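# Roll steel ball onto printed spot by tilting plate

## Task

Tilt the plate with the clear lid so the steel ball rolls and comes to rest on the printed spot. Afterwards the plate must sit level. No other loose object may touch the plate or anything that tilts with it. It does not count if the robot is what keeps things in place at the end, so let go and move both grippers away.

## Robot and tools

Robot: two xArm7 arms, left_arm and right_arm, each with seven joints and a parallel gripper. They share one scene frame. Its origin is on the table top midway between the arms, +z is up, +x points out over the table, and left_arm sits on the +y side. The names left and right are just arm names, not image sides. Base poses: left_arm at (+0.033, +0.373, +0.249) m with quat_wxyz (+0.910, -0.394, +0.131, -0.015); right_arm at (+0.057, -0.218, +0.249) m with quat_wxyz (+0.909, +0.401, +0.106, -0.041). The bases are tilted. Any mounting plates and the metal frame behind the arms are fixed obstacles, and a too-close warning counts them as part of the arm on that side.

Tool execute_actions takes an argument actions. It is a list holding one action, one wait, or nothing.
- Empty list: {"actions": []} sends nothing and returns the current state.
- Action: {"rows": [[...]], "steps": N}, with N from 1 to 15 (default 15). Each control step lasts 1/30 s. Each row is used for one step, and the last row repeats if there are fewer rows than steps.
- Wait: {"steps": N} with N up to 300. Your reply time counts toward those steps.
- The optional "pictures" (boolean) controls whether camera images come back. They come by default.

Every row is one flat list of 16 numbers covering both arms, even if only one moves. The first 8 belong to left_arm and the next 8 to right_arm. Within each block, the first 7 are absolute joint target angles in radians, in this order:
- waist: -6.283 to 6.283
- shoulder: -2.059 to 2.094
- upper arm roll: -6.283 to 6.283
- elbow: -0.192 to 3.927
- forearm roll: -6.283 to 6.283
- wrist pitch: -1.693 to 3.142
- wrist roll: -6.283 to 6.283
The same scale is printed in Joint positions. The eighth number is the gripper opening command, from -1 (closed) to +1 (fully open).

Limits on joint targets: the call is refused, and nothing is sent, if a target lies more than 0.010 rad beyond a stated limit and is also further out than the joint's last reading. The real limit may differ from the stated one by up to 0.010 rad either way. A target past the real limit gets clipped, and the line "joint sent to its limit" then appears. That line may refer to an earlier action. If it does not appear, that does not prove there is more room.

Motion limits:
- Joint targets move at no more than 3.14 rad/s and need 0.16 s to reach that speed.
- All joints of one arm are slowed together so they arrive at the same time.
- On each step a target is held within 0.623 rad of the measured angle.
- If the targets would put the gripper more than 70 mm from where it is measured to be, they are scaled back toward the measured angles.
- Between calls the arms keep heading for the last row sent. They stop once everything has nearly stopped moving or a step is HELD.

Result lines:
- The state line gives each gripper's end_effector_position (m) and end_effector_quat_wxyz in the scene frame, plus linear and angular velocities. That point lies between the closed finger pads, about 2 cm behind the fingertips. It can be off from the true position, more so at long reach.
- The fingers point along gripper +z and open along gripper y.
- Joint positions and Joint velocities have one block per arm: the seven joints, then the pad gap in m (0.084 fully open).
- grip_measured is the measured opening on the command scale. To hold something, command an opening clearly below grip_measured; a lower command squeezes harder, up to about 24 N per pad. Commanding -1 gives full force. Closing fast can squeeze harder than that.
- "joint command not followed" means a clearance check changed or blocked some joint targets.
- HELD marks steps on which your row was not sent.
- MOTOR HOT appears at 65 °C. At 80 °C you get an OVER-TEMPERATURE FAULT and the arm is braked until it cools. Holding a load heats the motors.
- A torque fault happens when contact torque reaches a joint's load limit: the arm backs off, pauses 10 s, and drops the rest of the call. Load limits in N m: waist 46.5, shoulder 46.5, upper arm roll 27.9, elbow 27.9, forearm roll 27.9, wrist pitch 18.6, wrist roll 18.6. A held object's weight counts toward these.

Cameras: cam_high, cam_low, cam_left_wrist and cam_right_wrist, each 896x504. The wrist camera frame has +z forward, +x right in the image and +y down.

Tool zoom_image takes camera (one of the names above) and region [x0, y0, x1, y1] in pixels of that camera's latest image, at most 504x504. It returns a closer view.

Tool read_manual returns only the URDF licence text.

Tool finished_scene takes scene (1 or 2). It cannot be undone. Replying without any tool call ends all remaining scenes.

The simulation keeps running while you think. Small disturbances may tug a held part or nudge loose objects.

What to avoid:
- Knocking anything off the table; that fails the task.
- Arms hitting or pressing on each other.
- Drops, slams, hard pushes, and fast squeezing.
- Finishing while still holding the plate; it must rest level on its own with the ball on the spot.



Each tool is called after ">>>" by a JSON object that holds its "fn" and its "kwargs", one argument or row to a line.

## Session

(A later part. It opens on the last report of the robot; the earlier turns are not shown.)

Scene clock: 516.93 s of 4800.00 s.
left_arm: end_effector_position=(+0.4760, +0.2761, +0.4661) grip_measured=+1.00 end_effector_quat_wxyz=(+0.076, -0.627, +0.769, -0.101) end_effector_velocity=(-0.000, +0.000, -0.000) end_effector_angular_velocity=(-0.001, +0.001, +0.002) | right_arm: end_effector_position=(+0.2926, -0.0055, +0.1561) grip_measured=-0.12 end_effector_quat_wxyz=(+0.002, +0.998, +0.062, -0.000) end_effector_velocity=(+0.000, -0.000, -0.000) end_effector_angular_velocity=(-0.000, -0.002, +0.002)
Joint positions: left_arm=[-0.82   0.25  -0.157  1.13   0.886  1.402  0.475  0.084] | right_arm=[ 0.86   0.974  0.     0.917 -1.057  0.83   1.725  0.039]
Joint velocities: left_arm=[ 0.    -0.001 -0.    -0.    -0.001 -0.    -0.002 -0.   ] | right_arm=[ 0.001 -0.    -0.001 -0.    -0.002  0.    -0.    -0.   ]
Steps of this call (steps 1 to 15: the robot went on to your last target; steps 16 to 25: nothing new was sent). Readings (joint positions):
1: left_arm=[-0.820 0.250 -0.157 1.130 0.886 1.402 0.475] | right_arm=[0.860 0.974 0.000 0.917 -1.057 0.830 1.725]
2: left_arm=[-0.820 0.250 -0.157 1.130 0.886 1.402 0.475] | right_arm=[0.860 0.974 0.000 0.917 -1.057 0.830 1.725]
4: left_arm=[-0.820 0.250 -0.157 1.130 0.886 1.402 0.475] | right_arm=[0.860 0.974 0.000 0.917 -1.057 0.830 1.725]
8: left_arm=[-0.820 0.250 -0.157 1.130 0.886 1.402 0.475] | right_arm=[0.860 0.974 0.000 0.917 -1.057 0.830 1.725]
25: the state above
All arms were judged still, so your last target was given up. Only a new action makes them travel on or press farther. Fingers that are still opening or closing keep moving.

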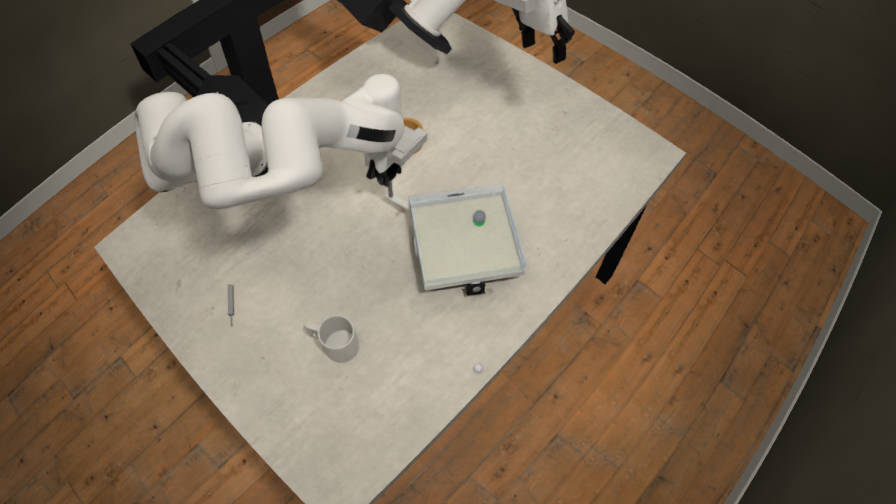

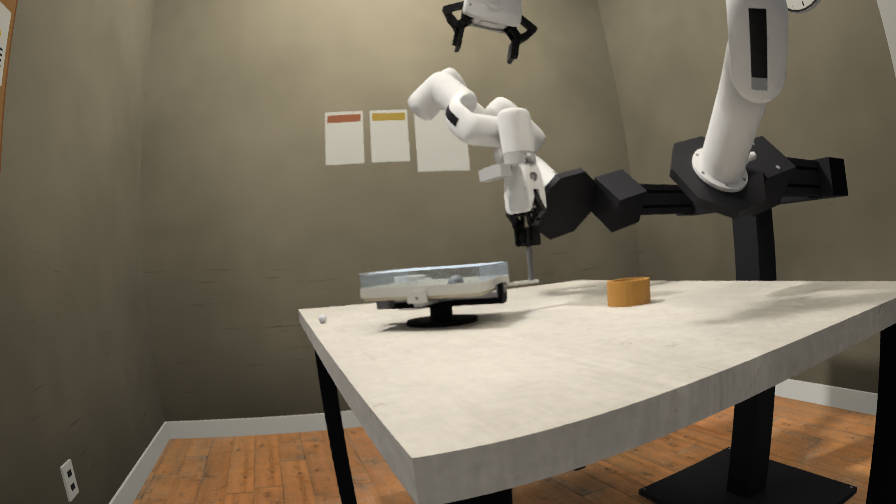

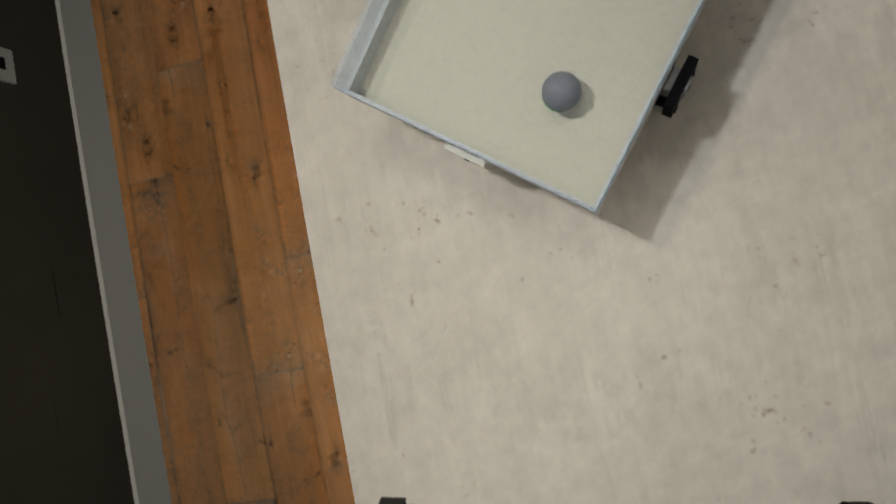

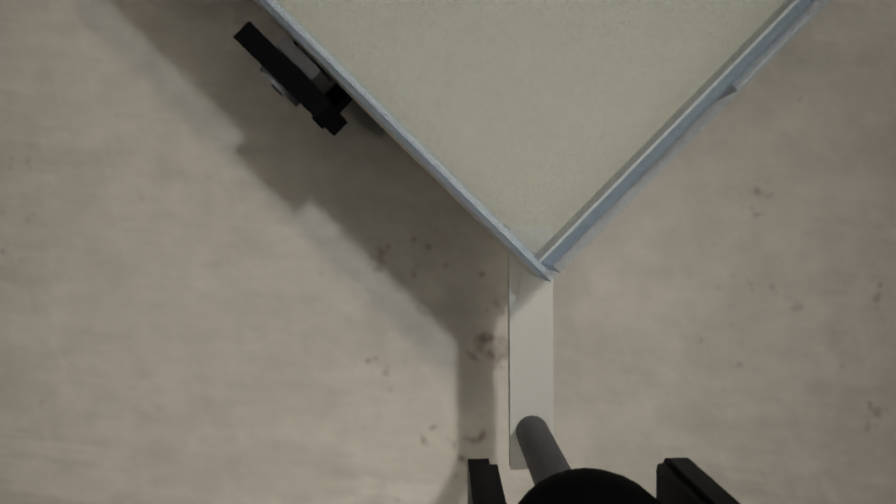

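>>> {"fn": "execute_actions", "kwargs": {
  "actions": [
    {"rows": [[-0.82,0.25,-0.157,1.13,0.886,1.402,0.475,1,0.8602,0.9742,0.0,0.9174,-1.0570,0.8305,1.7246,-0.17],[-0.82,0.25,-0.157,1.13,0.886,1.402,0.475,1,0.8602,0.9742,0.0,0.9174,-1.0570,0.8305,1.7246,-0.14],[-0.82,0.25,-0.157,1.13,0.886,1.402,0.475,1,0.8602,0.9742,0.0,0.9174,-1.0570,0.8305,1.7246,-0.12],[-0.82,0.25,-0.157,1.13,0.886,1.402,0.475,1,0.8602,0.9742,0.0,0.9174,-1.0570,0.8305,1.7246,-0.10],[-0.82,0.25,-0.157,1.13,0.886,1.402,0.475,1,0.8602,0.9742,0.0,0.9174,-1.0570,0.8305,1.7246,-0.07],[-0.82,0.25,-0.157,1.13,0.886,1.402,0.475,1,0.8602,0.9742,0.0,0.9174,-1.0570,0.8305,1.7246,-0.03],[-0.82,0.25,-0.157,1.13,0.886,1.402,0.475,1,0.8602,0.9742,0.0,0.9174,-1.0570,0.8305,1.7246,0.03],[-0.82,0.25,-0.157,1.13,0.886,1.402,0.475,1,0.8602,0.9742,0.0,0.9174,-1.0570,0.8305,1.7246,0.12],[-0.82,0.25,-0.157,1.13,0.886,1.402,0.475,1,0.8602,0.9742,0.0,0.9174,-1.0570,0.8305,1.7246,0.25],[-0.82,0.25,-0.157,1.13,0.886,1.402,0.475,1,0.8602,0.9742,0.0,0.9174,-1.0570,0.8305,1.7246,0.4],[-0.82,0.25,-0.157,1.13,0.886,1.402,0.475,1,0.8602,0.9742,0.0,0.9174,-1.0570,0.8305,1.7246,0.6],[-0.82,0.25,-0.157,1.13,0.886,1.402,0.475,1,0.8602,0.9742,0.0,0.9174,-1.0570,0.8305,1.7246,0.8],[-0.82,0.25,-0.157,1.13,0.886,1.402,0.475,1,0.8602,0.9742,0.0,0.9174,-1.0570,0.8305,1.7246,1.0]], "steps": 15}
  ],
  "pictures": false
}}

>>> {"fn": "execute_actions", "kwargs": {
  "actions": [
    {"rows": [[-0.82,0.25,-0.157,1.13,0.886,1.402,0.475,1,0.8602,0.9742,0.0,0.9174,-1.0570,0.8305,1.7246,1],[-0.82,0.25,-0.157,1.13,0.886,1.402,0.475,1,0.8602,0.9742,0.0,0.9174,-1.0570,0.8305,1.7246,1],[-0.82,0.25,-0.157,1.13,0.886,1.402,0.475,1,0.8602,0.9742,0.0,0.9174,-1.0570,0.8305,1.7246,1],[-0.82,0.25,-0.157,1.13,0.886,1.402,0.475,1,0.881,0.948,0.0,0.910,-1.023,0.837,1.704,1],[-0.82,0.25,-0.157,1.13,0.886,1.402,0.475,1,0.906,0.924,0.0,0.906,-0.984,0.848,1.682,1],[-0.82,0.25,-0.157,1.13,0.886,1.402,0.475,1,0.93,0.901,0.0,0.903,-0.946,0.858,1.660,1],[-0.82,0.25,-0.157,1.13,0.886,1.402,0.475,1,0.954,0.8772,0.0,0.8991,-0.9068,0.869,1.6383,1],[-0.82,0.25,-0.157,1.13,0.886,1.402,0.475,1,0.976,0.856,0.0,0.902,-0.871,0.886,1.617,1],[-0.82,0.25,-0.157,1.13,0.886,1.402,0.475,1,0.998,0.835,0.0,0.905,-0.836,0.903,1.595,1],[-0.82,0.25,-0.157,1.13,0.886,1.402,0.475,1,1.02,0.814,0.0,0.908,-0.80,0.920,1.573,1],[-0.82,0.25,-0.157,1.13,0.886,1.402,0.475,1,1.0415,0.7934,0.0,0.9111,-0.7651,0.9375,1.5518,1]], "steps": 15}
  ],
  "pictures": false
}}

>>> {"fn": "execute_actions", "kwargs": {
  "actions": [
    {"rows": [[-0.82,0.25,-0.157,1.13,0.886,1.402,0.475,1,1.0415,0.7934,0.0,0.9111,-0.7651,0.9375,1.5518,1],[-0.82,0.25,-0.157,1.13,0.886,1.402,0.475,1,1.0415,0.7934,0.0,0.9111,-0.7651,0.9375,1.5518,1],[-0.82,0.25,-0.157,1.13,0.886,1.402,0.475,1,1.0415,0.76,0.0,0.9111,-0.7651,0.9375,1.5518,1],[-0.82,0.25,-0.157,1.13,0.886,1.402,0.475,1,1.0415,0.72,0.0,0.9111,-0.7651,0.9375,1.5518,1],[-0.82,0.25,-0.157,1.13,0.886,1.402,0.475,1,1.0415,0.68,0.0,0.9111,-0.7651,0.9375,1.5518,1],[-0.82,0.25,-0.157,1.13,0.886,1.402,0.475,1,1.0415,0.64,0.0,0.9111,-0.7651,0.9375,1.5518,1],[-0.82,0.25,-0.157,1.13,0.886,1.402,0.475,1,1.0415,0.60,0.0,0.9111,-0.7651,0.9375,1.5518,1],[-0.82,0.25,-0.157,1.13,0.886,1.402,0.475,1,1.0415,0.55,0.0,0.9111,-0.7651,0.9375,1.5518,1]], "steps": 15}
  ]
}}

>>> {"fn": "zoom_image", "kwargs": {
  "camera": "cam_left_wrist",
  "region": [500, 20, 640, 160]
}}

>>> {"fn": "zoom_image", "kwargs": {
  "camera": "cam_high",
  "region": [330, 120, 550, 320]
}}

Scene clock: 567.63 s of 4800.00 s.
left_arm: end_effector_position=(+0.4760, +0.2761, +0.4661) grip_measured=+1.00 end_effector_quat_wxyz=(+0.076, -0.627, +0.769, -0.101) end_effector_velocity=(+0.000, -0.000, -0.000) end_effector_angular_velocity=(-0.001, +0.000, +0.001) | right_arm: end_effector_position=(+0.2931, -0.0055, +0.1562) grip_measured=+0.95 end_effector_quat_wxyz=(+0.002, +0.998, +0.062, -0.000) end_effector_velocity=(-0.003, +0.001, +0.000) end_effector_angular_velocity=(+0.001, +0.003, +0.005)
Joint positions: left_arm=[-0.82   0.25  -0.157  1.13   0.886  1.402  0.475  0.084] | right_arm=[ 0.86   0.974 -0.     0.918 -1.057  0.831  1.725  0.082]
Joint velocities: left_arm=[ 0.     0.     0.001  0.     0.    -0.001 -0.    -0.   ] | right_arm=[ 0.     0.001  0.004 -0.003  0.001 -0.001 -0.     0.051]
Steps of this call (steps 1 to 90: nothing new was sent; then 47.20 s passed at rest; steps 91 to 105: all 15 steps of this action). Readings (joint positions):
91: left_arm=[-0.820 0.250 -0.157 1.130 0.886 1.402 0.475] | right_arm=[0.860 0.974 0.000 0.917 -1.057 0.830 1.725]
92: left_arm=[-0.820 0.250 -0.157 1.130 0.886 1.402 0.475] | right_arm=[0.860 0.974 0.000 0.917 -1.057 0.830 1.725]
94: left_arm=[-0.820 0.250 -0.157 1.130 0.886 1.402 0.475] | right_arm=[0.860 0.974 0.000 0.917 -1.057 0.830 1.725]
98: left_arm=[-0.820 0.250 -0.157 1.130 0.886 1.402 0.475] | right_arm=[0.860 0.973 -0.001 0.920 -1.058 0.831 1.725]
105: the state above

Scene clock: 568.13 s of 4800.00 s.
left_arm: end_effector_position=(+0.4760, +0.2761, +0.4661) grip_measured=+1.00 end_effector_quat_wxyz=(+0.076, -0.627, +0.769, -0.101) end_effector_velocity=(-0.000, +0.000, -0.001) end_effector_angular_velocity=(+0.001, +0.002, +0.000) | right_arm: end_effector_position=(+0.2965, -0.0031, +0.2389) grip_measured=+1.00 end_effector_quat_wxyz=(-0.002, +0.998, +0.061, +0.003) end_effector_velocity=(-0.007, +0.018, +0.188) end_effector_angular_velocity=(+0.076, -0.003, +0.019)
Joint positions: left_arm=[-0.82   0.25  -0.157  1.13   0.886  1.402  0.475  0.084] | right_arm=[ 1.017  0.816  0.003  0.912 -0.808  0.917  1.578  0.084]
Joint velocities: left_arm=[-0.     0.     0.001 -0.    -0.001  0.001 -0.    -0.   ] | right_arm=[ 0.319 -0.314  0.024  0.047  0.49   0.208 -0.295  0.   ]
Steps of this call (steps 1 to 15: all 15 steps of this action). Readings (joint positions):
1: left_arm=[-0.820 0.250 -0.157 1.130 0.886 1.402 0.475] | right_arm=[0.860 0.974 -0.000 0.918 -1.057 0.831 1.725]
2: left_arm=[-0.820 0.250 -0.157 1.130 0.886 1.402 0.475] | right_arm=[0.860 0.974 -0.000 0.918 -1.057 0.831 1.725]
4: left_arm=[-0.820 0.250 -0.157 1.130 0.886 1.402 0.475] | right_arm=[0.860 0.974 -0.000 0.918 -1.057 0.831 1.724]
8: left_arm=[-0.820 0.250 -0.157 1.130 0.886 1.402 0.475] | right_arm=[0.892 0.940 -0.002 0.908 -1.004 0.844 1.693]
15: the state above

Scene clock: 568.63 s of 4800.00 s.
left_arm: end_effector_position=(+0.4760, +0.2761, +0.4661) grip_measured=+1.00 end_effector_quat_wxyz=(+0.076, -0.627, +0.769, -0.101) end_effector_velocity=(+0.001, +0.000, +0.000) end_effector_angular_velocity=(+0.000, -0.002, -0.001) | right_arm: end_effector_position=(+0.3575, -0.0110, +0.3385) grip_measured=+1.00 end_effector_quat_wxyz=(-0.085, +0.995, -0.003, +0.043) end_effector_velocity=(+0.037, -0.022, +0.068) end_effector_angular_velocity=(+0.126, -0.056, -0.090)
Joint positions: left_arm=[-0.82   0.25  -0.157  1.13   0.886  1.402  0.475  0.084] | right_arm=[ 1.041  0.566 -0.     0.915 -0.766  0.937  1.552  0.084]
Joint velocities: left_arm=[-0.    -0.     0.     0.001  0.002  0.     0.001 -0.   ] | right_arm=[ 0.004 -0.201  0.003 -0.032  0.005  0.005 -0.002 -0.   ]
Steps of this call (steps 1 to 15: all 15 steps of this action). Readings (joint positions):
1: left_arm=[-0.820 0.250 -0.157 1.130 0.886 1.402 0.475] | right_arm=[1.026 0.808 0.003 0.913 -0.795 0.923 1.570]
2: left_arm=[-0.820 0.250 -0.157 1.130 0.886 1.402 0.475] | right_arm=[1.031 0.803 0.003 0.913 -0.785 0.928 1.564]
4: left_arm=[-0.820 0.250 -0.157 1.130 0.886 1.402 0.475] | right_arm=[1.036 0.795 0.001 0.910 -0.775 0.933 1.558]
8: left_arm=[-0.820 0.250 -0.157 1.130 0.886 1.402 0.475] | right_arm=[1.039 0.719 -0.001 0.908 -0.768 0.937 1.553]
15: the state above

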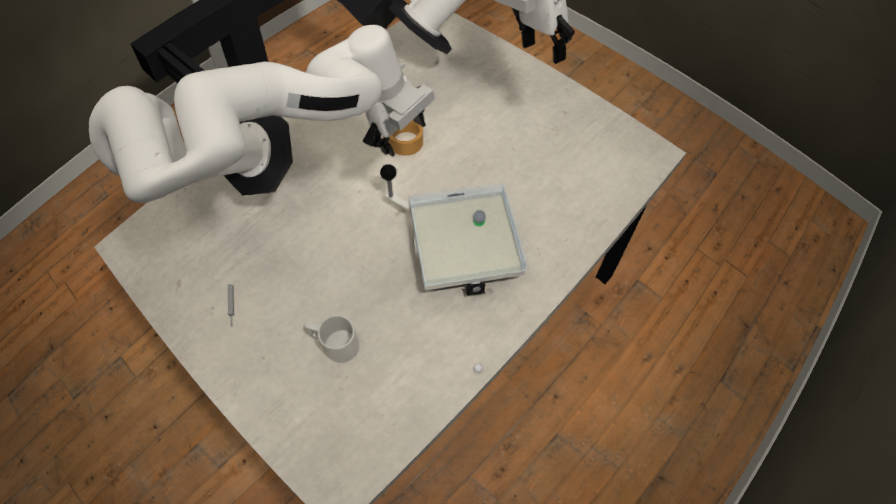

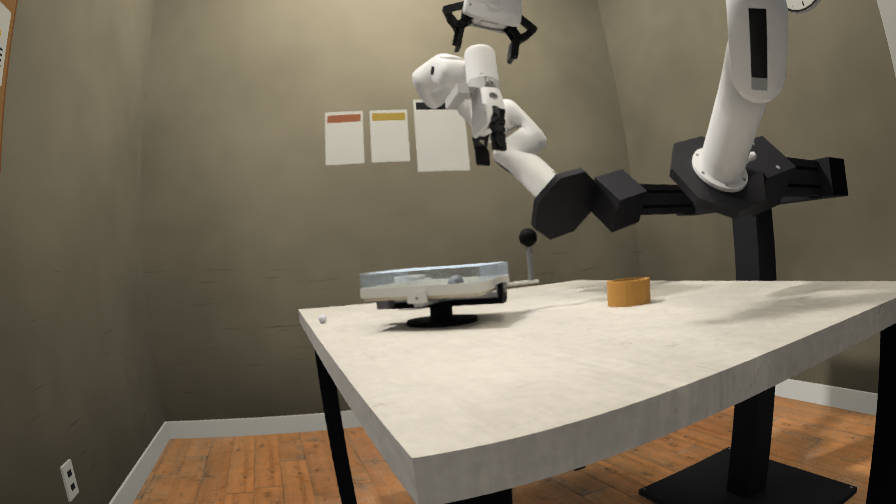

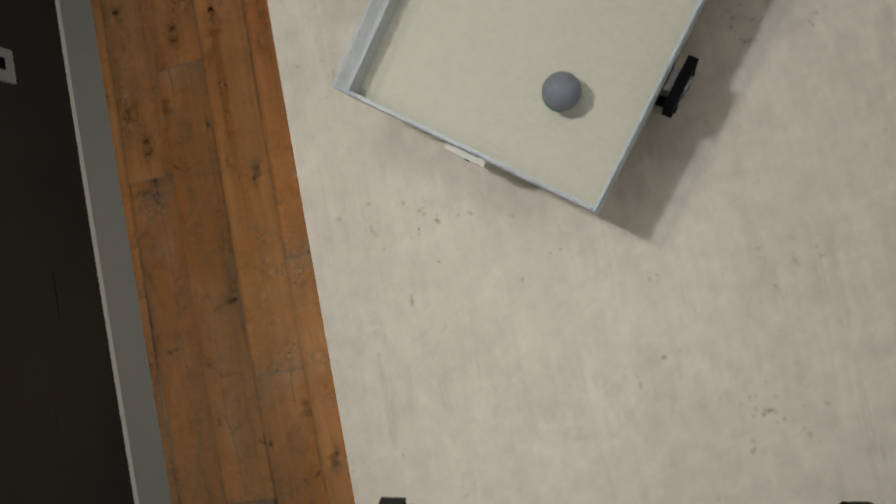

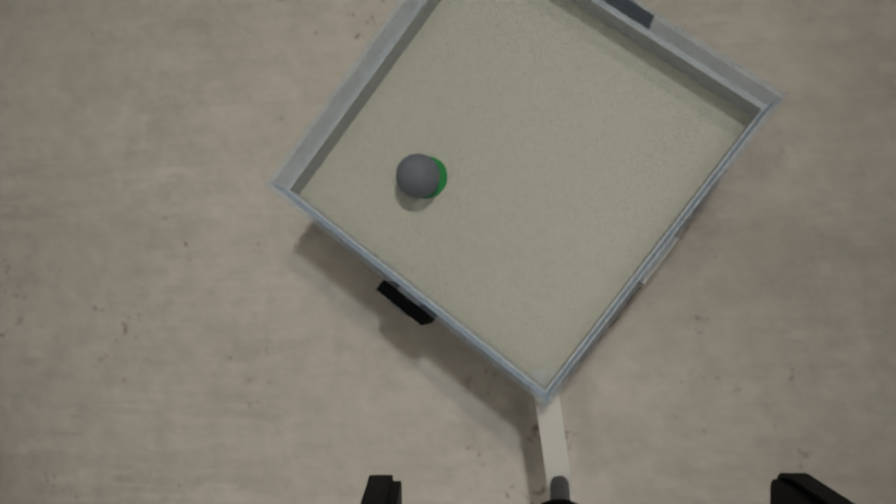

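Region (500, 20, 640, 160) of cam_left_wrist's 896x504 image, scaled by 3.600, with more detail than that image has.

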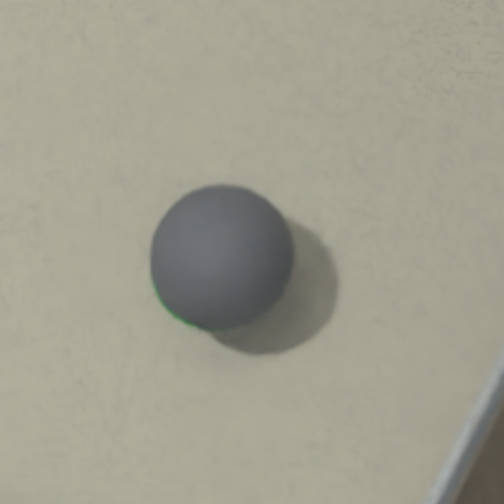

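Region (330, 120, 550, 320) of cam_high's 896x504 image, scaled by 2.291, with more detail than that image has; it fills the top 458 rows of this view, and the rest is white.

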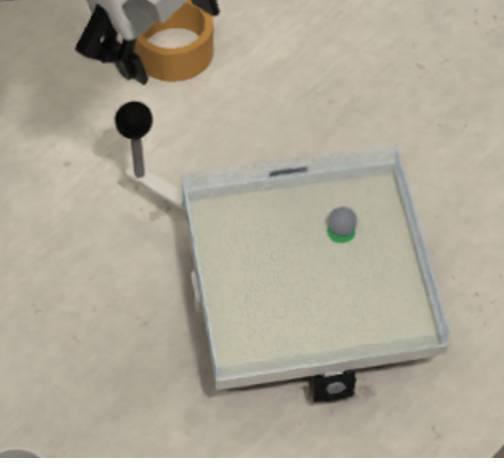

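>>> {"fn": "finished_scene", "kwargs": {
  "scene": 2
}}

The scene is finished: the task was done.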